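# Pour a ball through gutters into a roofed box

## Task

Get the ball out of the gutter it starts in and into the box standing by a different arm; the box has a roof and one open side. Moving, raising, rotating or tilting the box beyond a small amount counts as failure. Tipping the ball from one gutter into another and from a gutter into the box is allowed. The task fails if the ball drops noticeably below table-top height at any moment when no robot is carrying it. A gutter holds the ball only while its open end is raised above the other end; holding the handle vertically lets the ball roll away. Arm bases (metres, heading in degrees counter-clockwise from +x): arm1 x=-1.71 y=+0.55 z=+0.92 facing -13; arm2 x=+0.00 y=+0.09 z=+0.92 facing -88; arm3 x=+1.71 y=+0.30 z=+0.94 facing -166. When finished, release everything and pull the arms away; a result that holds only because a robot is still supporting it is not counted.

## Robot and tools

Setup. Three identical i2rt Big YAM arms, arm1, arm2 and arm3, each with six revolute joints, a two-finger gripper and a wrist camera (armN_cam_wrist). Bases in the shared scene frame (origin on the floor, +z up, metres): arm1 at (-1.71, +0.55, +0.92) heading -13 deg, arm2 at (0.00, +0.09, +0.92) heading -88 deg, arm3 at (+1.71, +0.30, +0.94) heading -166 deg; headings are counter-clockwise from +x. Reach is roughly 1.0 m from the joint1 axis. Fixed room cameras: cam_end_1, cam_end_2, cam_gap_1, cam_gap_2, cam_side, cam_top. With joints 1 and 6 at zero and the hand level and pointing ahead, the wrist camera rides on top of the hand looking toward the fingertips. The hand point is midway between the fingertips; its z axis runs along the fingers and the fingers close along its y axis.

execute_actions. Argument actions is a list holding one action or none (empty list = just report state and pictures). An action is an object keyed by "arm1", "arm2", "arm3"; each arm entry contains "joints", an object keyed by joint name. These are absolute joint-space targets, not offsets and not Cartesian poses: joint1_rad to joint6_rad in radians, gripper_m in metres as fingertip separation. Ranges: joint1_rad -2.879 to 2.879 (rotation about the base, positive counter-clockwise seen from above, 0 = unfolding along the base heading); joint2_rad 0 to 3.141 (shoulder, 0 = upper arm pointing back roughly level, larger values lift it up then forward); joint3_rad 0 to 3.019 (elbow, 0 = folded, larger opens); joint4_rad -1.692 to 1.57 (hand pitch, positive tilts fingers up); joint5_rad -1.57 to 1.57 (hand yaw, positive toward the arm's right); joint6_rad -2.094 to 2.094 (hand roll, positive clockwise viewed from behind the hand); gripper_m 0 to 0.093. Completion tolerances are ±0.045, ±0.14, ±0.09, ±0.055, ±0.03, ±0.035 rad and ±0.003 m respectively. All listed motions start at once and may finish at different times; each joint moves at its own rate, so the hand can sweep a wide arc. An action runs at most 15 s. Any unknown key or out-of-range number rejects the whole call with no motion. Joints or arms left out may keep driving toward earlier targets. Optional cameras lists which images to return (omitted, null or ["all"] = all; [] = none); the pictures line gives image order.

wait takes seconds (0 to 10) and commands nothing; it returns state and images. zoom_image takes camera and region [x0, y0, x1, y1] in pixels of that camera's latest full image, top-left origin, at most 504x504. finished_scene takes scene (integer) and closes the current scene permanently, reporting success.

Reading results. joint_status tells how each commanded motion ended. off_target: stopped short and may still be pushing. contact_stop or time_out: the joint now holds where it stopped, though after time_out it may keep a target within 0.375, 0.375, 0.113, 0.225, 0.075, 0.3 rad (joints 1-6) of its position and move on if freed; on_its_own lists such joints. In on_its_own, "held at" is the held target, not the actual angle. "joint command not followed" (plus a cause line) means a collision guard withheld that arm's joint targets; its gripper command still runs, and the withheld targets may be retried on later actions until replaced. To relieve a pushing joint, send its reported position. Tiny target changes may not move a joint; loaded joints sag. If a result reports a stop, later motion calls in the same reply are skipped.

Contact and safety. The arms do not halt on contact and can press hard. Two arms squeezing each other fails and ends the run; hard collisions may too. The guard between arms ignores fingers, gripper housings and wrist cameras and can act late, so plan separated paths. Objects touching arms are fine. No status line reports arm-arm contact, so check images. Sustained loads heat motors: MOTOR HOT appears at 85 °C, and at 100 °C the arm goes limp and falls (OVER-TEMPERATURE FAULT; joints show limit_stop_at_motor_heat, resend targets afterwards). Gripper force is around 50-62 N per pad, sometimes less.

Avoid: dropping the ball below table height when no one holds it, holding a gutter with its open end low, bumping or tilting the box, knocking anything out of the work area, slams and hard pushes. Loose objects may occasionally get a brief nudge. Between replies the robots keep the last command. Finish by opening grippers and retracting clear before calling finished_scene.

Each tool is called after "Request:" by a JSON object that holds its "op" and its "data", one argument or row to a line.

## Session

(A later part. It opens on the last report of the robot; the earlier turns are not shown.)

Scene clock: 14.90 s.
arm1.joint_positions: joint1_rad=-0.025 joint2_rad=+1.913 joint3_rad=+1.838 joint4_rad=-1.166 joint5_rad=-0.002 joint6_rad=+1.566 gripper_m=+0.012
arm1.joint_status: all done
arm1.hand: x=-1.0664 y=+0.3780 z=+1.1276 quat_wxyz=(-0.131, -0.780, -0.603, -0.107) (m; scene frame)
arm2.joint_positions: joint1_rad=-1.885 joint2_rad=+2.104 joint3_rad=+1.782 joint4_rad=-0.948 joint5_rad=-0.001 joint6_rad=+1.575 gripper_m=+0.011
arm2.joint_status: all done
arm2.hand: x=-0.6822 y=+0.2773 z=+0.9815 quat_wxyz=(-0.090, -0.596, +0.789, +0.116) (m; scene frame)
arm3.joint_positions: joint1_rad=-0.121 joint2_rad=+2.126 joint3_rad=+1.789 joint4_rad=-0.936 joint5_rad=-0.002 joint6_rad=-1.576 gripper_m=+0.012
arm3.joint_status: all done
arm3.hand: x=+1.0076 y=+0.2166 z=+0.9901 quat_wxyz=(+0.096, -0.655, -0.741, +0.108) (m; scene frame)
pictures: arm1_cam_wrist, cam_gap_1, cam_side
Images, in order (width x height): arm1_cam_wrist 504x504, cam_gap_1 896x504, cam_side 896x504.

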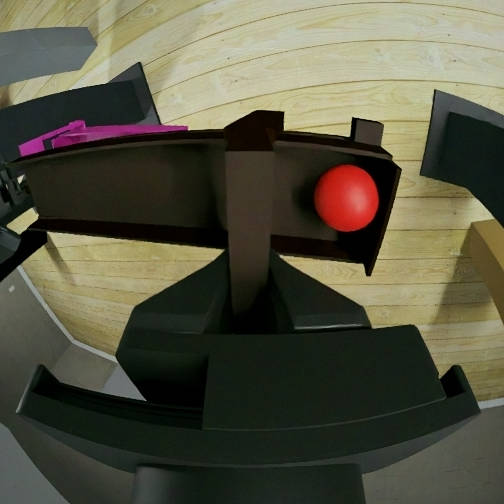

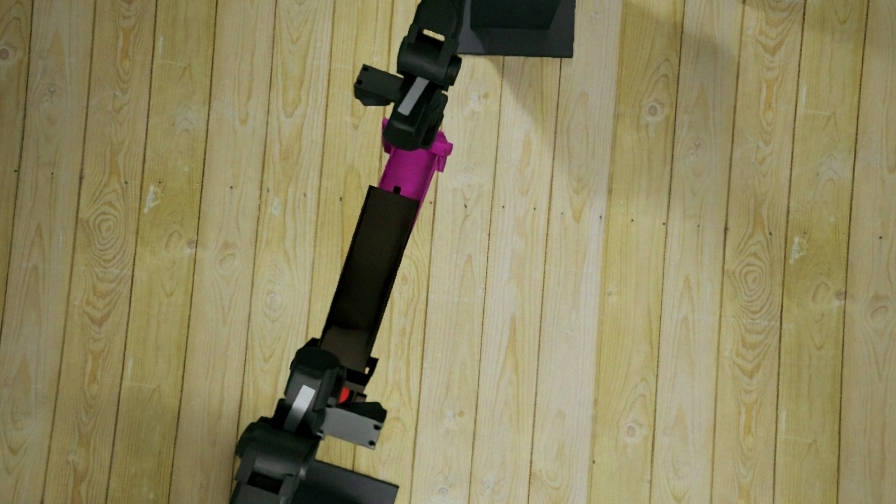

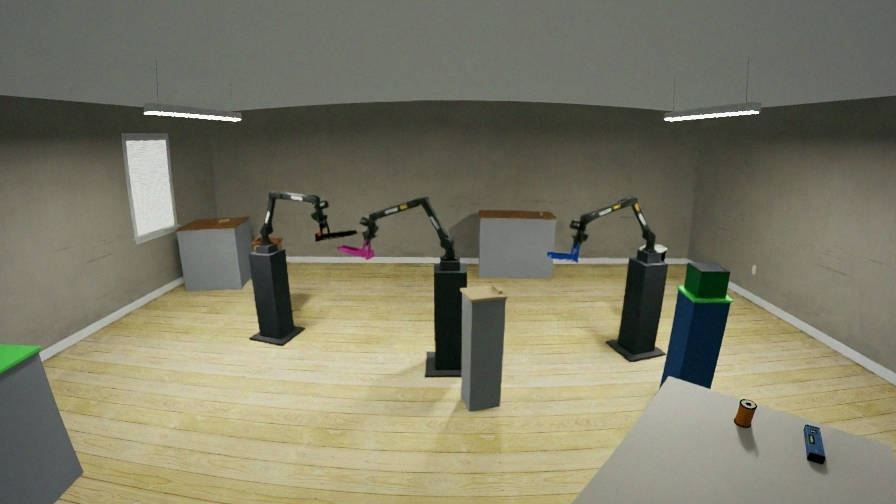

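Request:
{"op": "execute_actions", "data": {
  "actions": [
    {"arm1":{"joints":{"joint4_rad":-1.415}},"arm2":{"joints":{"joint4_rad":-0.865}}}
  ],
  "cameras": ["arm1_cam_wrist","cam_gap_1","cam_side"]
}}

Request:
{"op": "zoom_image", "data": {
  "camera": "cam_side",
  "region": [300, 200, 400, 275]
}}

Scene clock: 16.07 s.
arm1.joint_positions: joint1_rad=-0.025 joint2_rad=+1.913 joint3_rad=+1.838 joint4_rad=-1.403 joint5_rad=-0.002 joint6_rad=+1.567 gripper_m=+0.012
arm1.joint_status: all done
arm1.hand: x=-1.1213 y=+0.3926 z=+1.1148 quat_wxyz=(-0.038, -0.790, -0.611, -0.036) (m; scene frame)
arm2.joint_positions: joint1_rad=-1.885 joint2_rad=+2.104 joint3_rad=+1.782 joint4_rad=-0.885 joint5_rad=-0.001 joint6_rad=+1.575 gripper_m=+0.011
arm2.joint_status: all done
arm2.hand: x=-0.6964 y=+0.2812 z=+0.9865 quat_wxyz=(-0.108, -0.593, +0.785, +0.140) (m; scene frame)
arm3.joint_positions: joint1_rad=-0.121 joint2_rad=+2.126 joint3_rad=+1.789 joint4_rad=-0.936 joint5_rad=-0.002 joint6_rad=-1.576 gripper_m=+0.012
arm3.joint_status: not commanded
arm3.hand: x=+1.0076 y=+0.2166 z=+0.9901 quat_wxyz=(+0.096, -0.655, -0.741, +0.108) (m; scene frame)
pictures: arm1_cam_wrist, cam_gap_1, cam_side
Images, in order (width x height): arm1_cam_wrist 504x504, cam_gap_1 896x504, cam_side 896x504.

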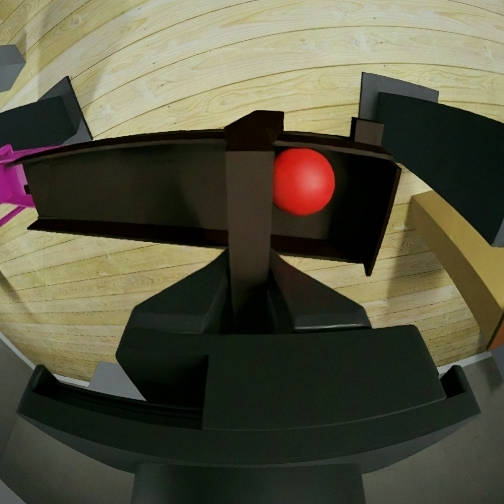

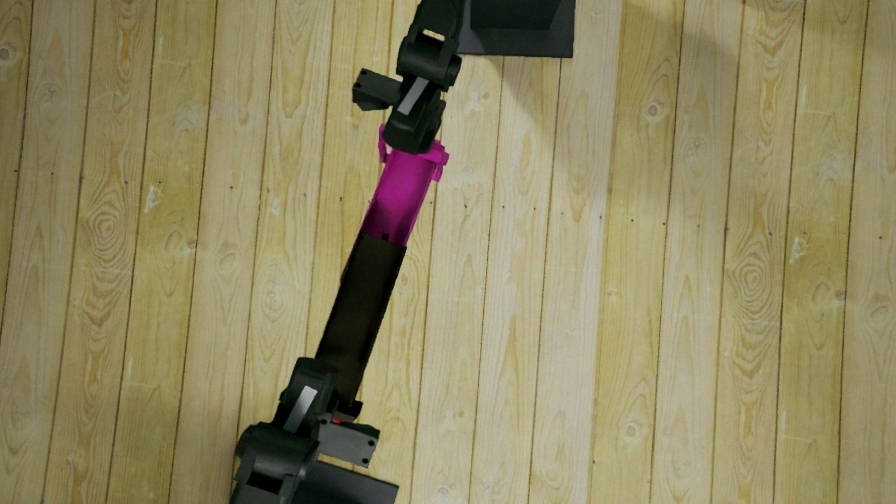

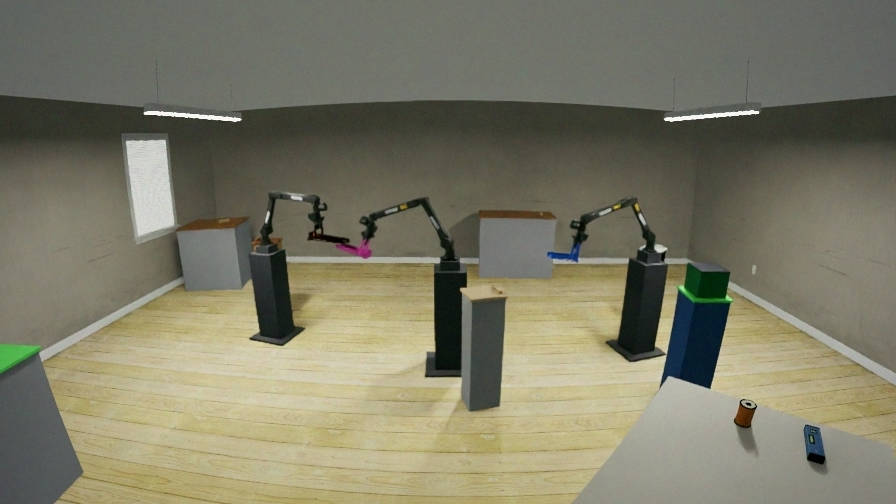

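Region (300, 200, 400, 275) of cam_side's 896x504 image, scaled by 5.040, with more detail than that image has; it fills the top 378 rows of this view, and the rest is white.

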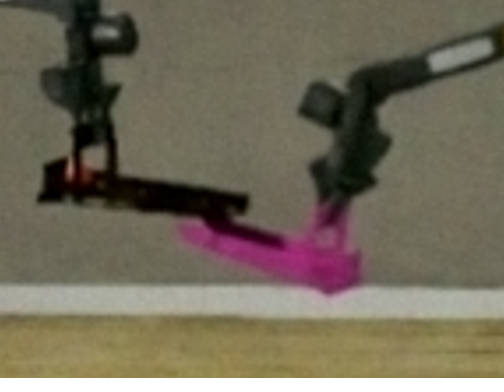

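Request:
{"op": "wait", "data": {
  "seconds": 1.0
}}

Scene clock: 17.97 s.
arm1.joint_positions: joint1_rad=-0.025 joint2_rad=+1.913 joint3_rad=+1.838 joint4_rad=-1.405 joint5_rad=-0.002 joint6_rad=+1.567 gripper_m=+0.012
arm1.joint_status: all done
arm1.hand: x=-1.1218 y=+0.3928 z=+1.1148 quat_wxyz=(-0.037, -0.790, -0.611, -0.035) (m; scene frame)
arm2.joint_positions: joint1_rad=-1.885 joint2_rad=+2.104 joint3_rad=+1.782 joint4_rad=-0.882 joint5_rad=+0.000 joint6_rad=+1.576 gripper_m=+0.011
arm2.joint_status: all done
arm2.hand: x=-0.6970 y=+0.2816 z=+0.9867 quat_wxyz=(-0.109, -0.593, +0.785, +0.142) (m; scene frame)
arm3.joint_positions: joint1_rad=-0.121 joint2_rad=+2.126 joint3_rad=+1.789 joint4_rad=-0.936 joint5_rad=-0.002 joint6_rad=-1.576 gripper_m=+0.012
arm3.joint_status: not commanded
arm3.hand: x=+1.0076 y=+0.2166 z=+0.9901 quat_wxyz=(+0.096, -0.655, -0.741, +0.108) (m; scene frame)
wait: 1.00 s; at rest by 0.43 s
pictures: arm1_cam_wrist, arm2_cam_wrist, arm3_cam_wrist, cam_end_1, cam_end_2, cam_gap_1, cam_gap_2, cam_side, cam_top
Images, in order (width x height): arm1_cam_wrist 504x504, arm2_cam_wrist 504x504, arm3_cam_wrist 504x504, cam_end_1 896x504, cam_end_2 896x504, cam_gap_1 896x504, cam_gap_2 896x504, cam_side 896x504, cam_top 896x504.

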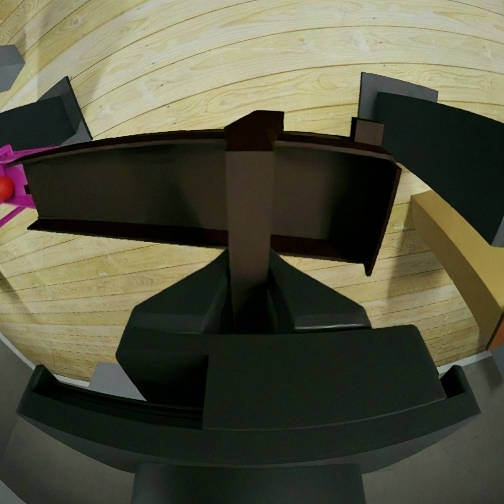

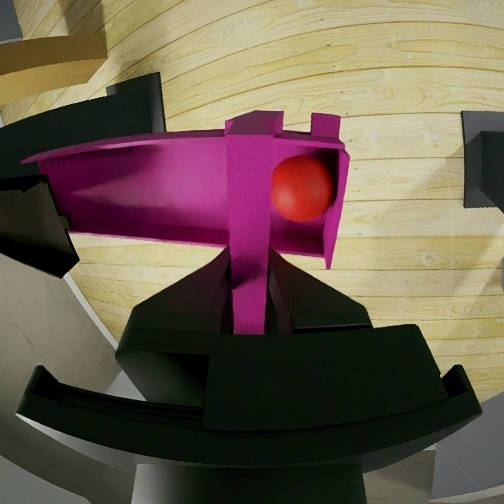

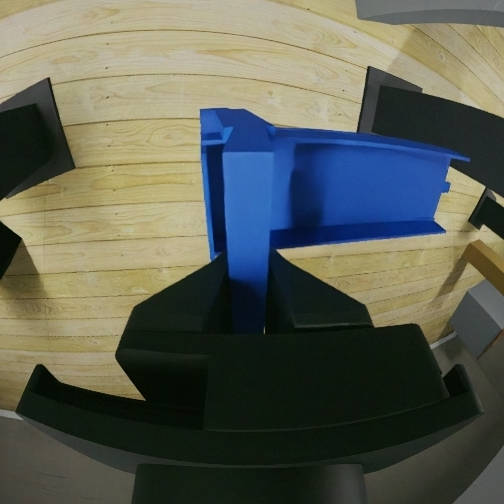

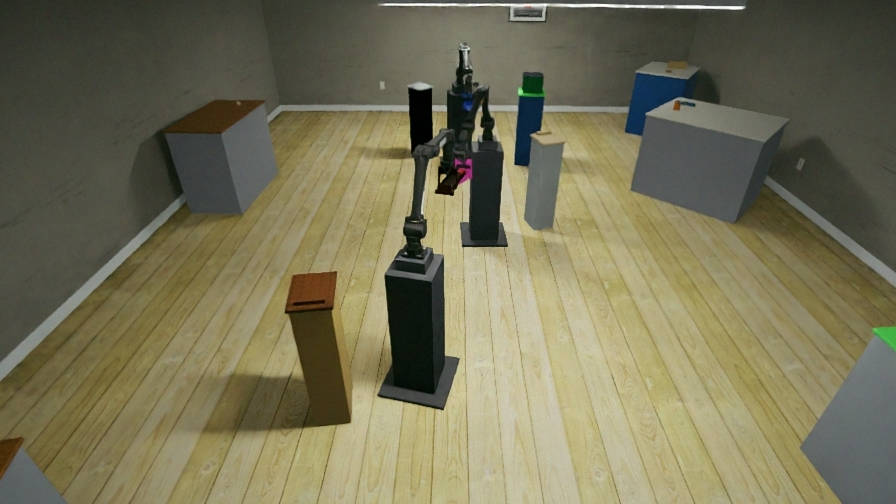

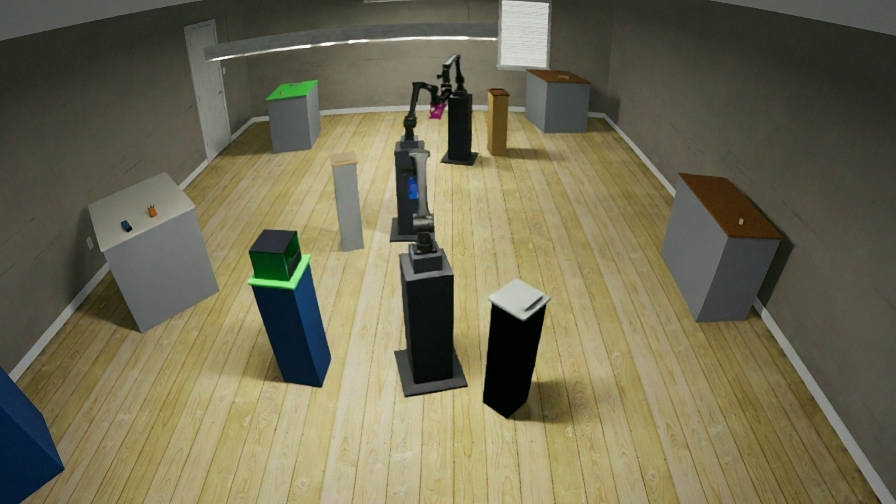

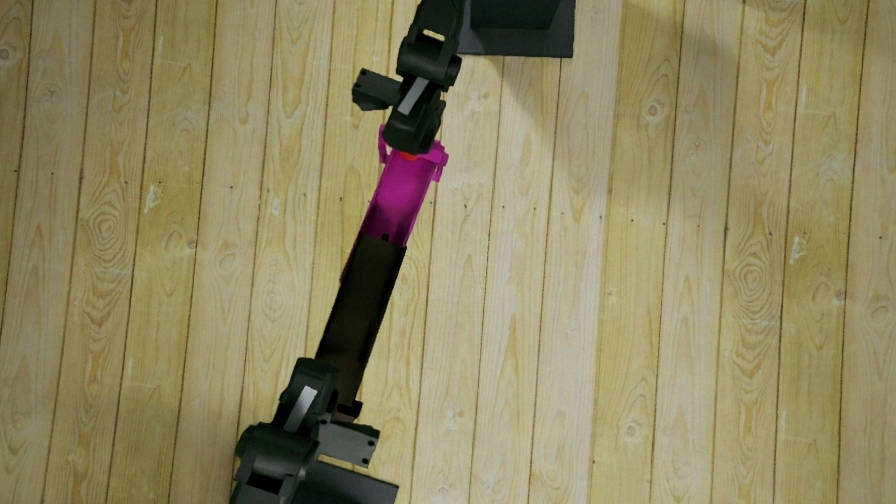

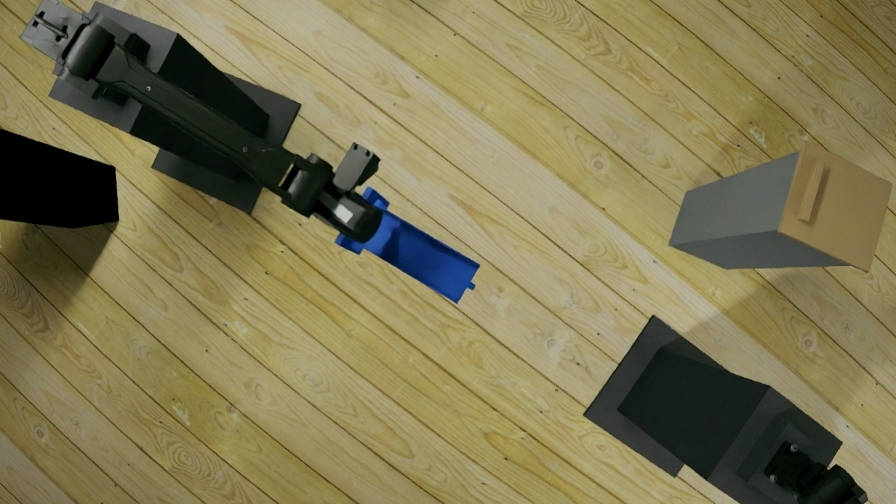

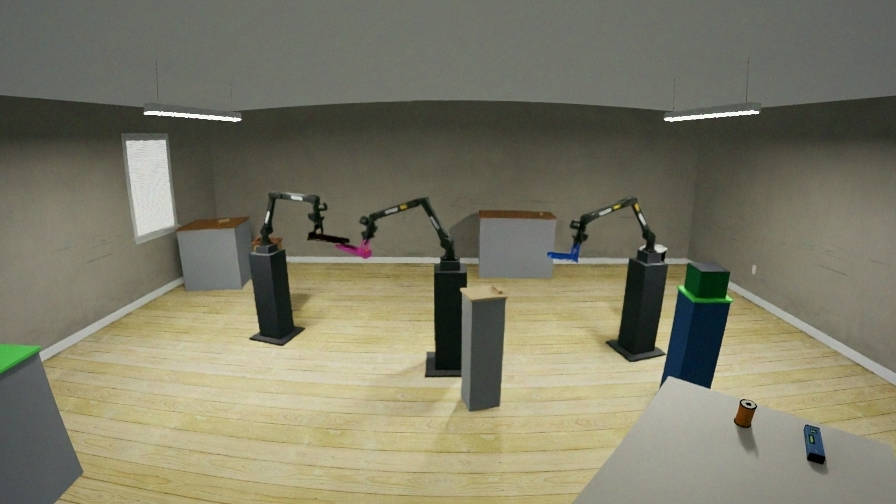

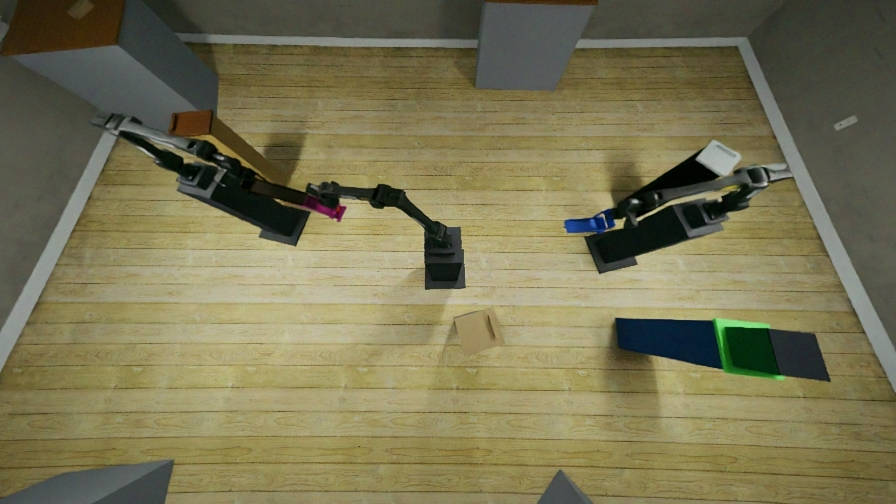

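Request:
{"op": "execute_actions", "data": {
  "actions": [
    {"arm1":{"joints":{"joint1_rad":2.09,"joint2_rad":1.6,"joint4_rad":-1.01,"joint5_rad":-0.23,"joint6_rad":0.132}},"arm2":{"joints":{"joint1_rad":1.645,"joint2_rad":1.83,"joint3_rad":1.745}},"arm3":{"joints":{"joint1_rad":-0.4,"joint4_rad":-0.85}}}
  ],
  "cameras": ["arm2_cam_wrist","cam_gap_2","cam_side"]
}}

Scene clock: 21.17 s.
arm1.joint_positions: joint1_rad=+2.099 joint2_rad=+1.619 joint3_rad=+1.870 joint4_rad=-1.023 joint5_rad=-0.229 joint6_rad=+0.141 gripper_m=+0.012
arm1.joint_status: all done
arm1.hand: x=-1.9464 y=+1.1606 z=+1.3497 quat_wxyz=(-0.124, +0.726, -0.560, -0.379) (m; scene frame)
arm2.joint_positions: joint1_rad=+1.650 joint2_rad=+1.857 joint3_rad=+1.723 joint4_rad=-0.866 joint5_rad=-0.003 joint6_rad=+1.577 gripper_m=+0.011
arm2.joint_status: all done
arm2.hand: x=+0.6985 y=+0.1726 z=+1.1412 quat_wxyz=(-0.188, -0.637, -0.717, -0.213) (m; scene frame)
arm3.joint_positions: joint1_rad=-0.397 joint2_rad=+2.126 joint3_rad=+1.789 joint4_rad=-0.864 joint5_rad=+0.001 joint6_rad=-1.576 gripper_m=+0.012
arm3.joint_status: all done
arm3.hand: x=+0.9951 y=+0.4150 z=+0.9963 quat_wxyz=(+0.139, -0.746, -0.640, +0.115) (m; scene frame)
pictures: arm2_cam_wrist, cam_gap_2, cam_side
Images, in order (width x height): arm2_cam_wrist 504x504, cam_gap_2 896x504, cam_side 896x504.

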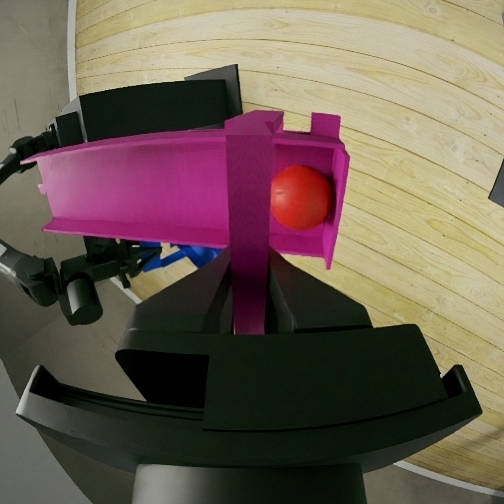

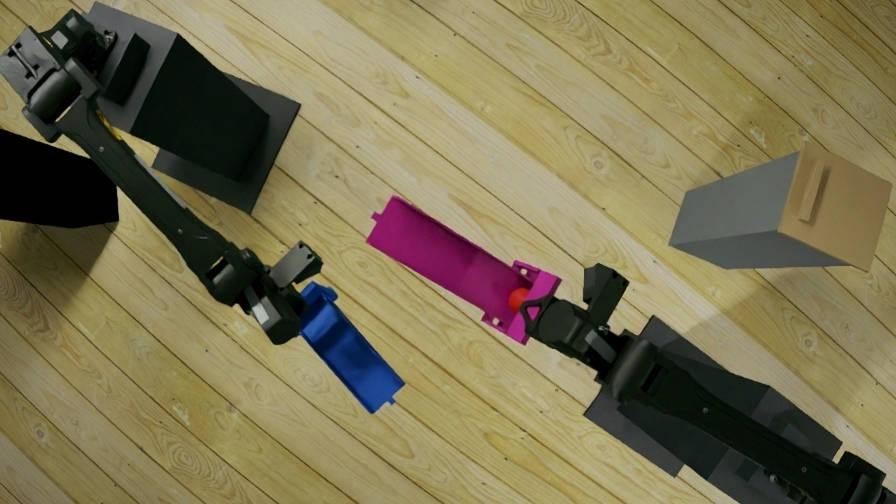

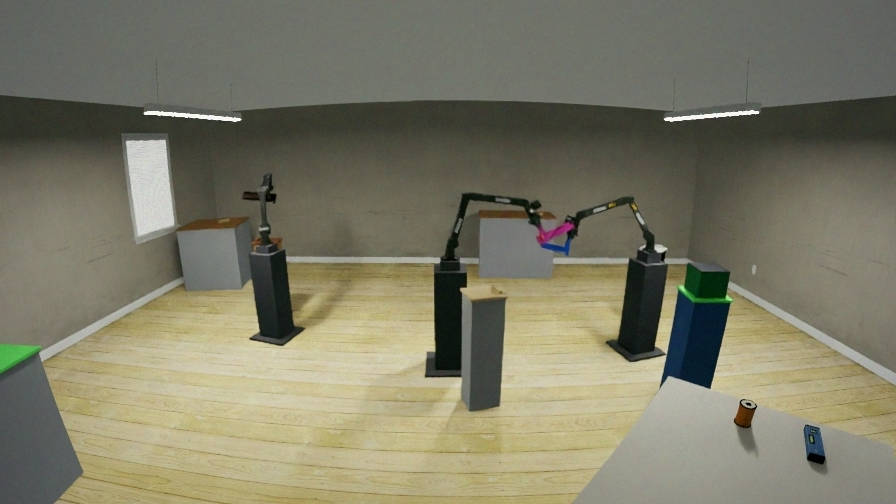

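Request:
{"op": "execute_actions", "data": {
  "actions": [
    {"arm1":{"joints":{"joint3_rad":1.305}},"arm2":{"joints":{"joint3_rad":1.81,"joint4_rad":-1.21}},"arm3":{"joints":{"joint1_rad":-0.108}}}
  ],
  "cameras": ["arm2_cam_wrist","cam_gap_2","cam_side"]
}}

Request:
{"op": "zoom_image", "data": {
  "camera": "cam_side",
  "region": [510, 195, 610, 270]
}}

Scene clock: 23.17 s.
arm1.joint_positions: joint1_rad=+2.099 joint2_rad=+1.616 joint3_rad=+1.299 joint4_rad=-1.022 joint5_rad=-0.227 joint6_rad=+0.139 gripper_m=+0.012
arm1.joint_status: all done
arm1.hand: x=-1.9059 y=+1.0419 z=+1.0693 quat_wxyz=(+0.027, +0.760, -0.631, -0.154) (m; scene frame)
arm2.joint_positions: joint1_rad=+1.650 joint2_rad=+1.857 joint3_rad=+1.728 joint4_rad=-1.207 joint5_rad=-0.003 joint6_rad=+1.577 gripper_m=+0.011
arm2.joint_status: all done
arm2.hand: x=+0.6239 y=+0.1634 z=+1.1104 quat_wxyz=(-0.080, -0.660, -0.742, -0.090) (m; scene frame)
arm3.joint_positions: joint1_rad=-0.111 joint2_rad=+2.126 joint3_rad=+1.789 joint4_rad=-0.864 joint5_rad=-0.001 joint6_rad=-1.577 gripper_m=+0.012
arm3.joint_status: all done
arm3.hand: x=+0.9917 y=+0.2076 z=+0.9958 quat_wxyz=(+0.120, -0.648, -0.740, +0.135) (m; scene frame)
pictures: arm2_cam_wrist, cam_gap_2, cam_side
Images, in order (width x height): arm2_cam_wrist 504x504, cam_gap_2 896x504, cam_side 896x504.

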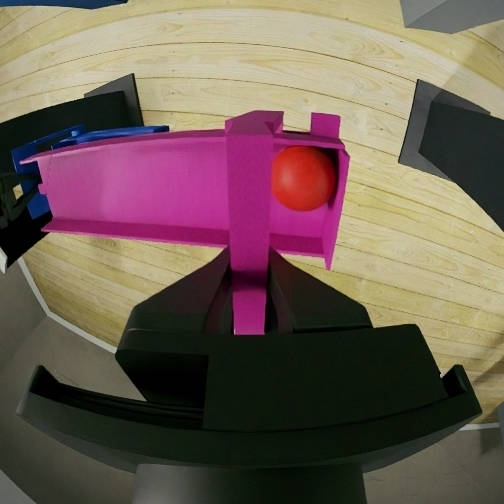

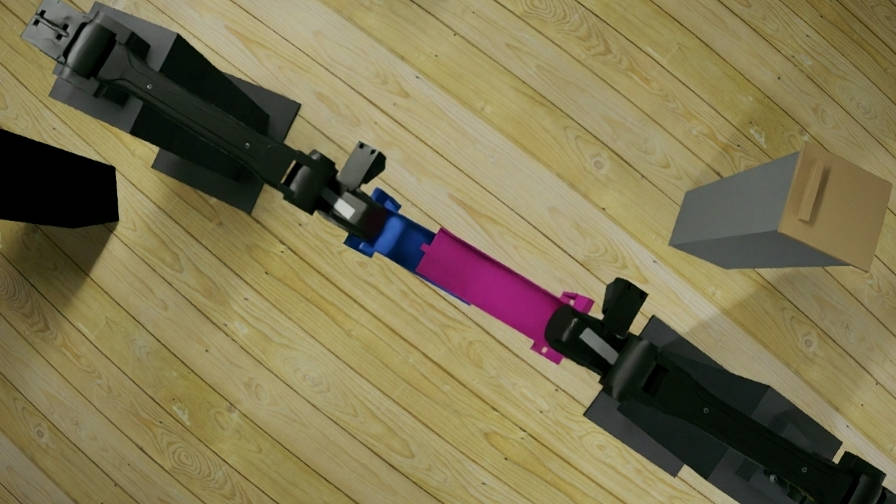

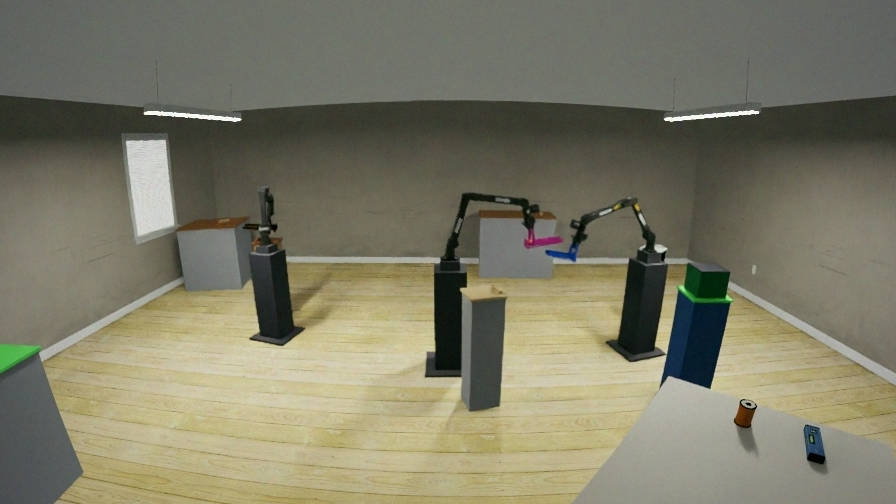

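Region (510, 195, 610, 270) of cam_side's 896x504 image, scaled by 5.040, with more detail than that image has; it fills the top 378 rows of this view, and the rest is white.

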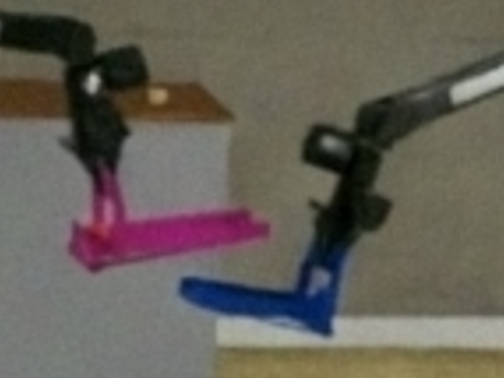

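Request:
{"op": "execute_actions", "data": {
  "actions": [
    {"arm1":{"joints":{"joint2_rad":1.797}},"arm2":{"joints":{"joint4_rad":-1.385}},"arm3":{"joints":{"joint1_rad":-0.094}}}
  ],
  "cameras": ["arm1_cam_wrist","arm2_cam_wrist","cam_gap_2","cam_side"]
}}

Request:
{"op": "zoom_image", "data": {
  "camera": "cam_side",
  "region": [510, 195, 610, 270]
}}

Scene clock: 24.60 s.
arm1.joint_positions: joint1_rad=+2.094 joint2_rad=+1.807 joint3_rad=+1.299 joint4_rad=-1.019 joint5_rad=-0.227 joint6_rad=+0.139 gripper_m=+0.011
arm1.joint_status: all done
arm1.hand: x=-1.9012 y=+1.0391 z=+0.9734 quat_wxyz=(+0.077, +0.756, -0.646, -0.077) (m; scene frame)
arm2.joint_positions: joint1_rad=+1.650 joint2_rad=+1.857 joint3_rad=+1.735 joint4_rad=-1.379 joint5_rad=-0.003 joint6_rad=+1.577 gripper_m=+0.011
arm2.joint_status: all done
arm2.hand: x=+0.5843 y=+0.1585 z=+1.1067 quat_wxyz=(-0.025, -0.665, -0.746, -0.028) (m; scene frame)
arm3.joint_positions: joint1_rad=-0.099 joint2_rad=+2.126 joint3_rad=+1.789 joint4_rad=-0.864 joint5_rad=-0.001 joint6_rad=-1.577 gripper_m=+0.012
arm3.joint_status: all done
arm3.hand: x=+0.9929 y=+0.1985 z=+0.9958 quat_wxyz=(+0.119, -0.643, -0.744, +0.136) (m; scene frame)
pictures: arm1_cam_wrist, arm2_cam_wrist, cam_gap_2, cam_side
Images, in order (width x height): arm1_cam_wrist 504x504, arm2_cam_wrist 504x504, cam_gap_2 896x504, cam_side 896x504.

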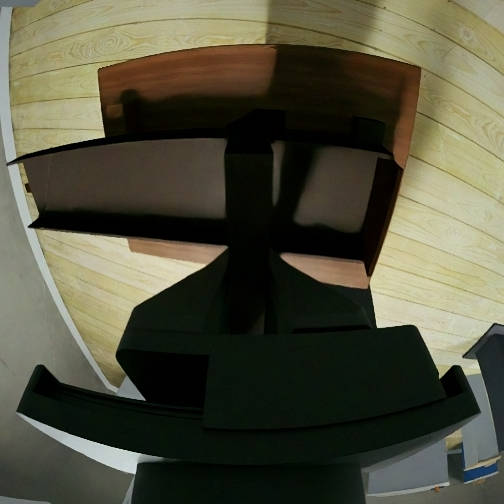

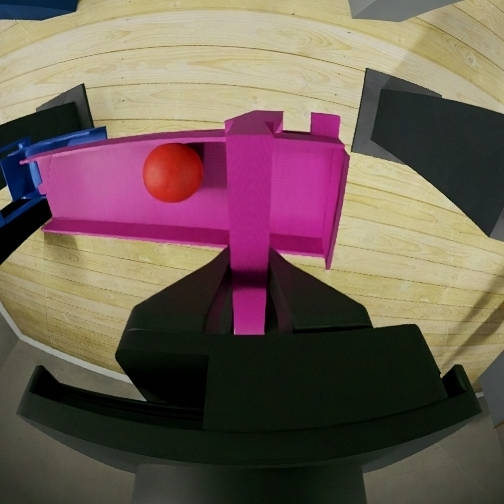

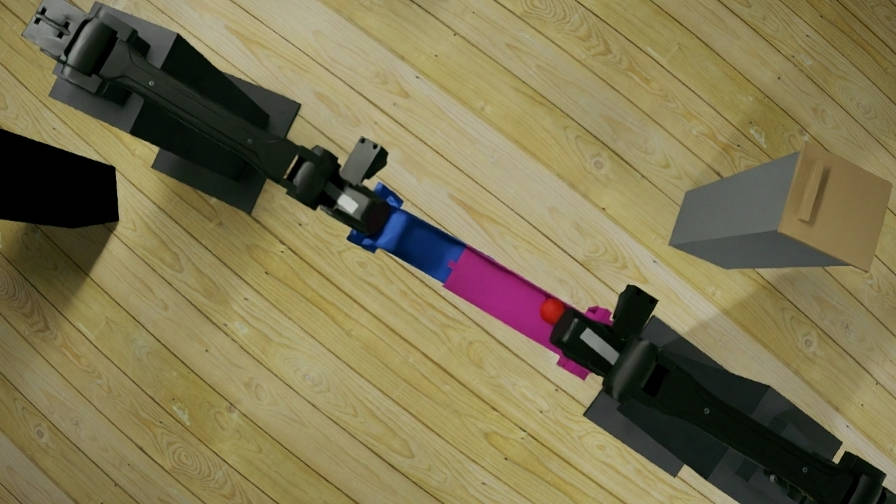

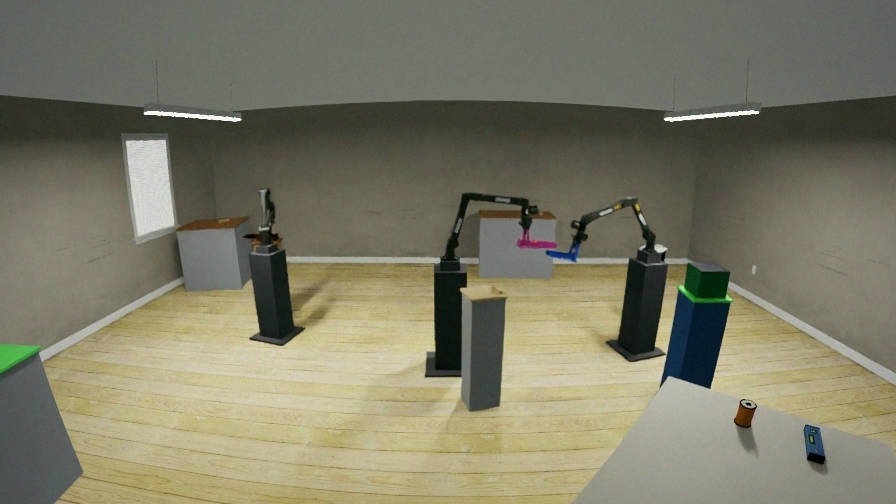

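Region (510, 195, 610, 270) of cam_side's 896x504 image, scaled by 5.040, with more detail than that image has; it fills the top 378 rows of this view, and the rest is white.

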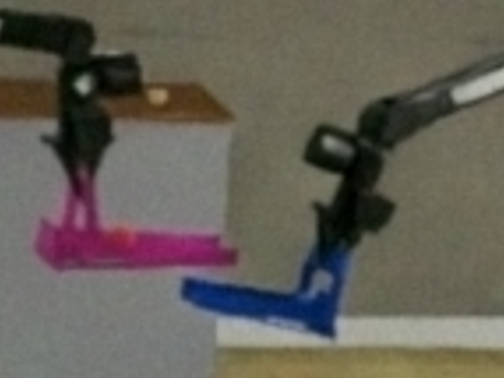

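Request:
{"op": "execute_actions", "data": {
  "actions": [],
  "cameras": ["arm3_cam_wrist","cam_gap_2"]
}}

Scene clock: 25.77 s.
arm1.joint_positions: joint1_rad=+2.094 joint2_rad=+1.807 joint3_rad=+1.299 joint4_rad=-1.019 joint5_rad=-0.227 joint6_rad=+0.139 gripper_m=+0.011
arm1.joint_status: all done
arm1.hand: x=-1.9012 y=+1.0391 z=+0.9734 quat_wxyz=(+0.077, +0.756, -0.646, -0.077) (m; scene frame)
arm2.joint_positions: joint1_rad=+1.650 joint2_rad=+1.857 joint3_rad=+1.736 joint4_rad=-1.382 joint5_rad=-0.003 joint6_rad=+1.577 gripper_m=+0.011
arm2.joint_status: all done
arm2.hand: x=+0.5841 y=+0.1585 z=+1.1071 quat_wxyz=(-0.025, -0.665, -0.746, -0.028) (m; scene frame)
arm3.joint_positions: joint1_rad=-0.098 joint2_rad=+2.125 joint3_rad=+1.789 joint4_rad=-0.862 joint5_rad=+0.001 joint6_rad=-1.578 gripper_m=+0.012
arm3.joint_status: all done
arm3.hand: x=+0.9926 y=+0.1982 z=+0.9962 quat_wxyz=(+0.120, -0.642, -0.745, +0.136) (m; scene frame)
pictures: arm3_cam_wrist, cam_gap_2
Images, in order (width x height): arm3_cam_wrist 504x504, cam_gap_2 896x504.

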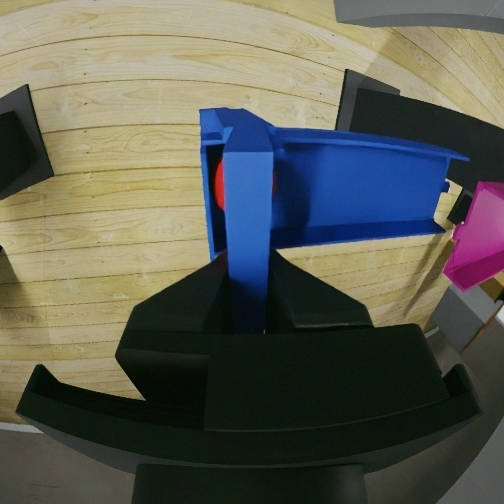

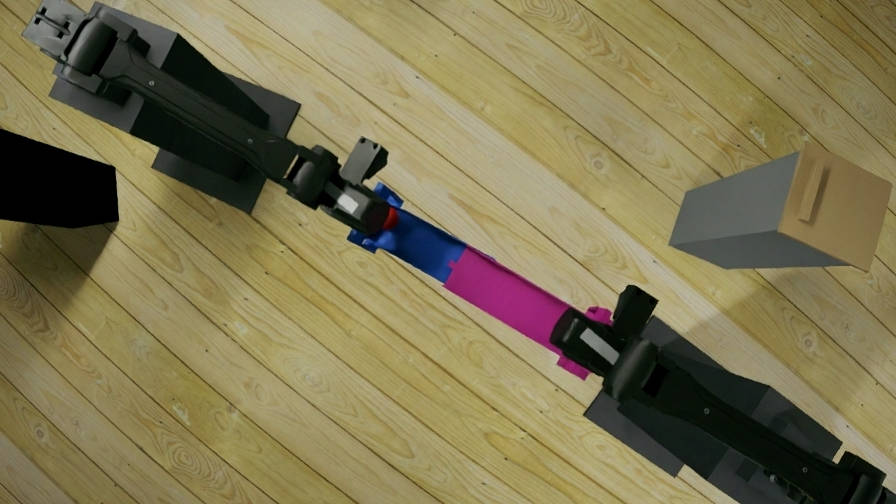

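Request:
{"op": "execute_actions", "data": {
  "actions": []
}}

Scene clock: 26.30 s.
arm1.joint_positions: joint1_rad=+2.094 joint2_rad=+1.807 joint3_rad=+1.299 joint4_rad=-1.019 joint5_rad=-0.227 joint6_rad=+0.139 gripper_m=+0.011
arm1.joint_status: all done
arm1.hand: x=-1.9012 y=+1.0391 z=+0.9734 quat_wxyz=(+0.077, +0.756, -0.646, -0.077) (m; scene frame)
arm2.joint_positions: joint1_rad=+1.650 joint2_rad=+1.857 joint3_rad=+1.736 joint4_rad=-1.382 joint5_rad=-0.003 joint6_rad=+1.577 gripper_m=+0.011
arm2.joint_status: all done
arm2.hand: x=+0.5841 y=+0.1585 z=+1.1071 quat_wxyz=(-0.025, -0.665, -0.746, -0.028) (m; scene frame)
arm3.joint_positions: joint1_rad=-0.098 joint2_rad=+2.125 joint3_rad=+1.789 joint4_rad=-0.862 joint5_rad=+0.001 joint6_rad=-1.578 gripper_m=+0.012
arm3.joint_status: all done
arm3.hand: x=+0.9926 y=+0.1982 z=+0.9962 quat_wxyz=(+0.120, -0.642, -0.745, +0.136) (m; scene frame)
pictures: arm1_cam_wrist, arm2_cam_wrist, arm3_cam_wrist, cam_end_1, cam_end_2, cam_gap_1, cam_gap_2, cam_side, cam_top
Images, in order (width x height): arm1_cam_wrist 504x504, arm2_cam_wrist 504x504, arm3_cam_wrist 504x504, cam_end_1 896x504, cam_end_2 896x504, cam_gap_1 896x504, cam_gap_2 896x504, cam_side 896x504, cam_top 896x504.

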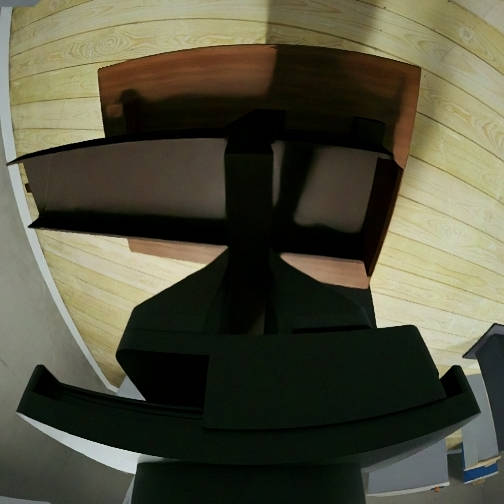

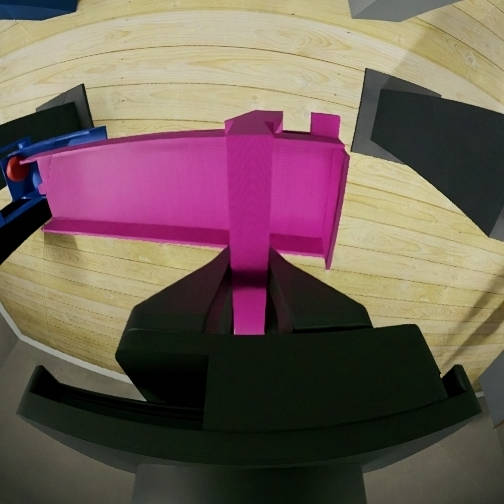

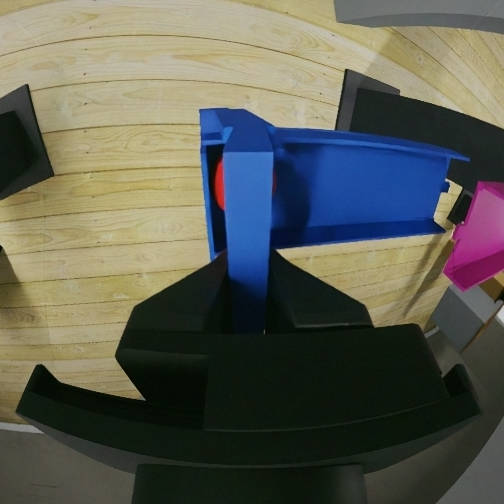

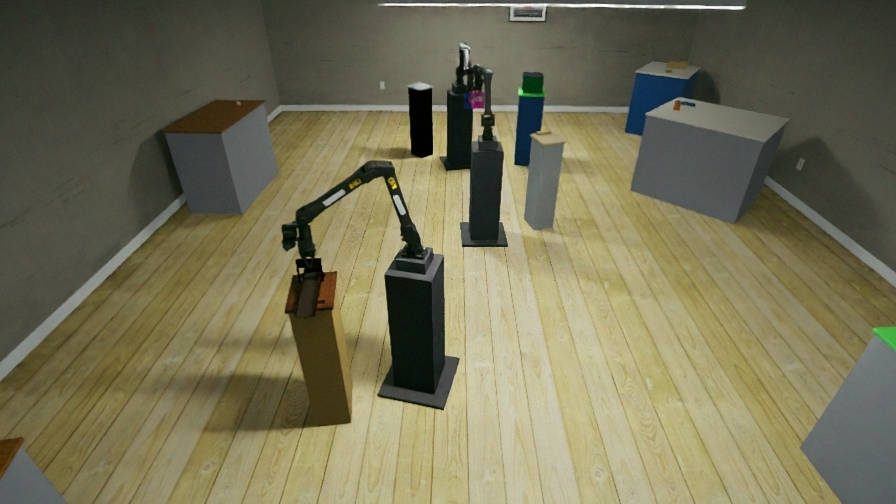

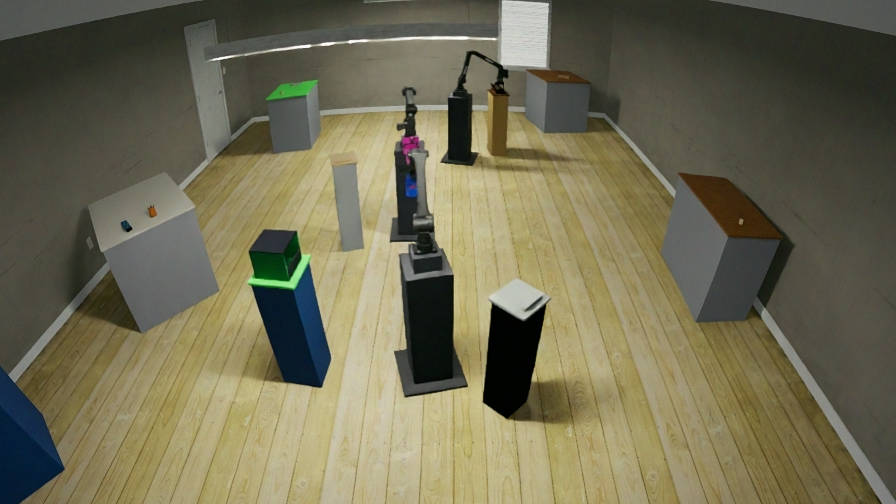

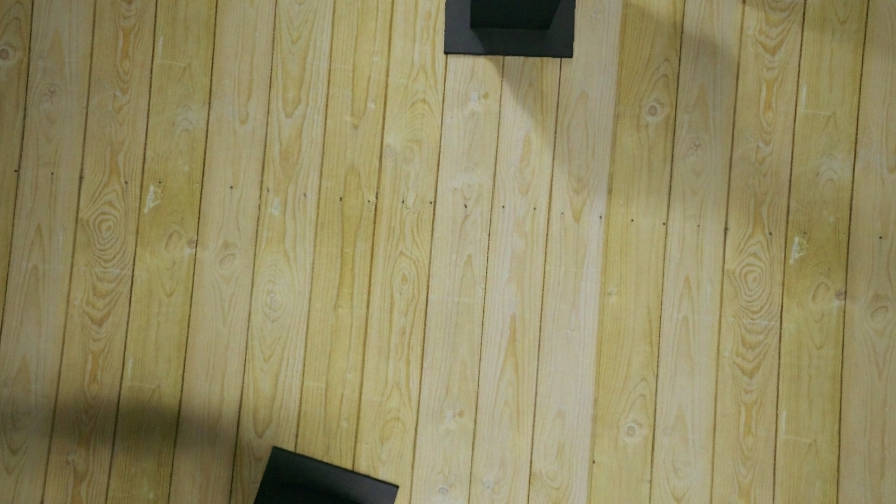

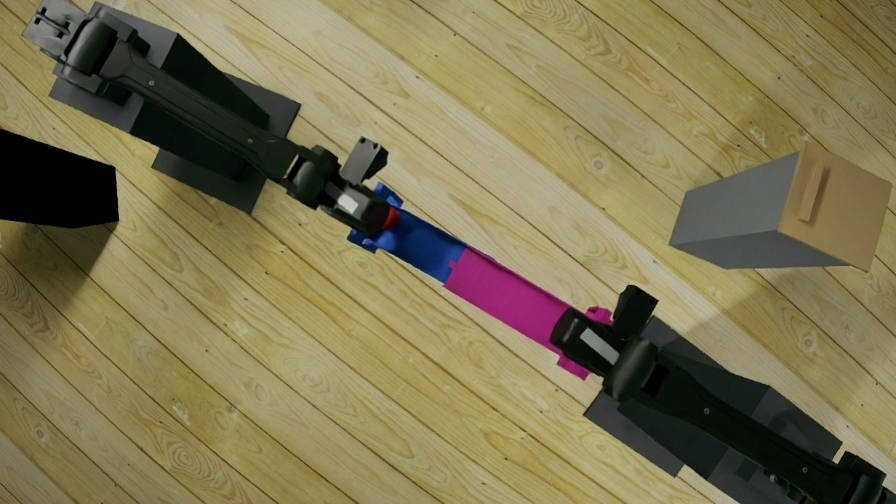

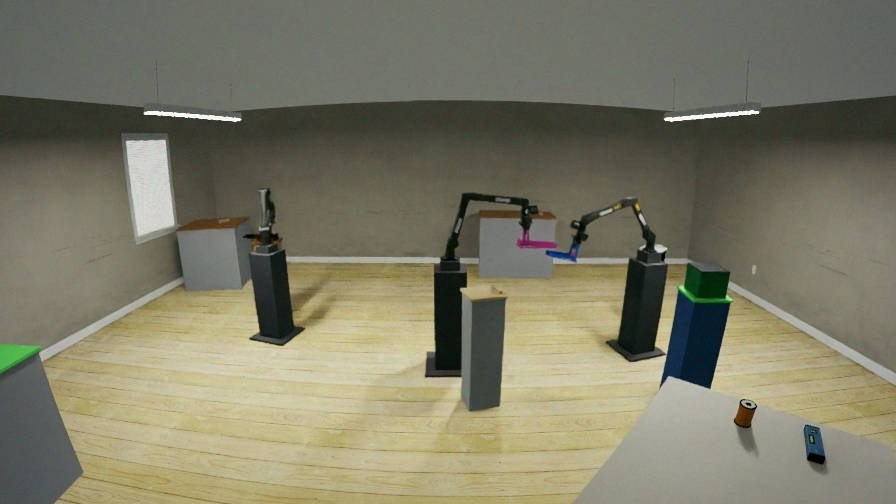

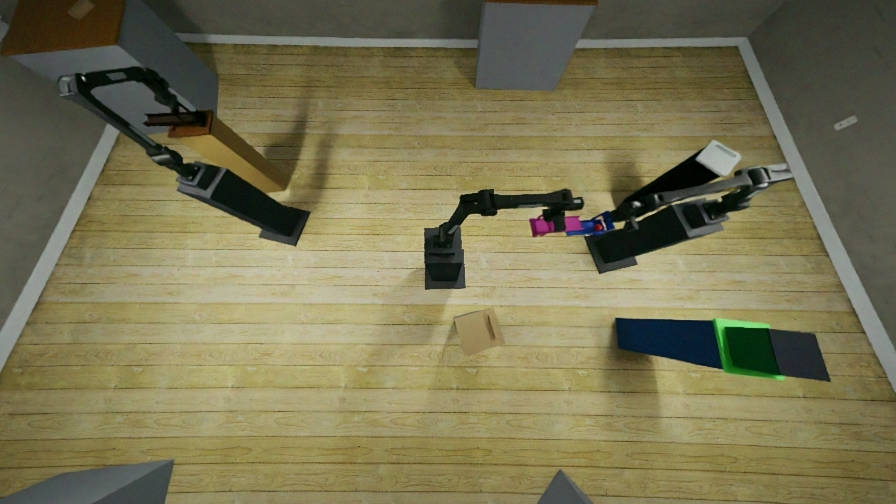

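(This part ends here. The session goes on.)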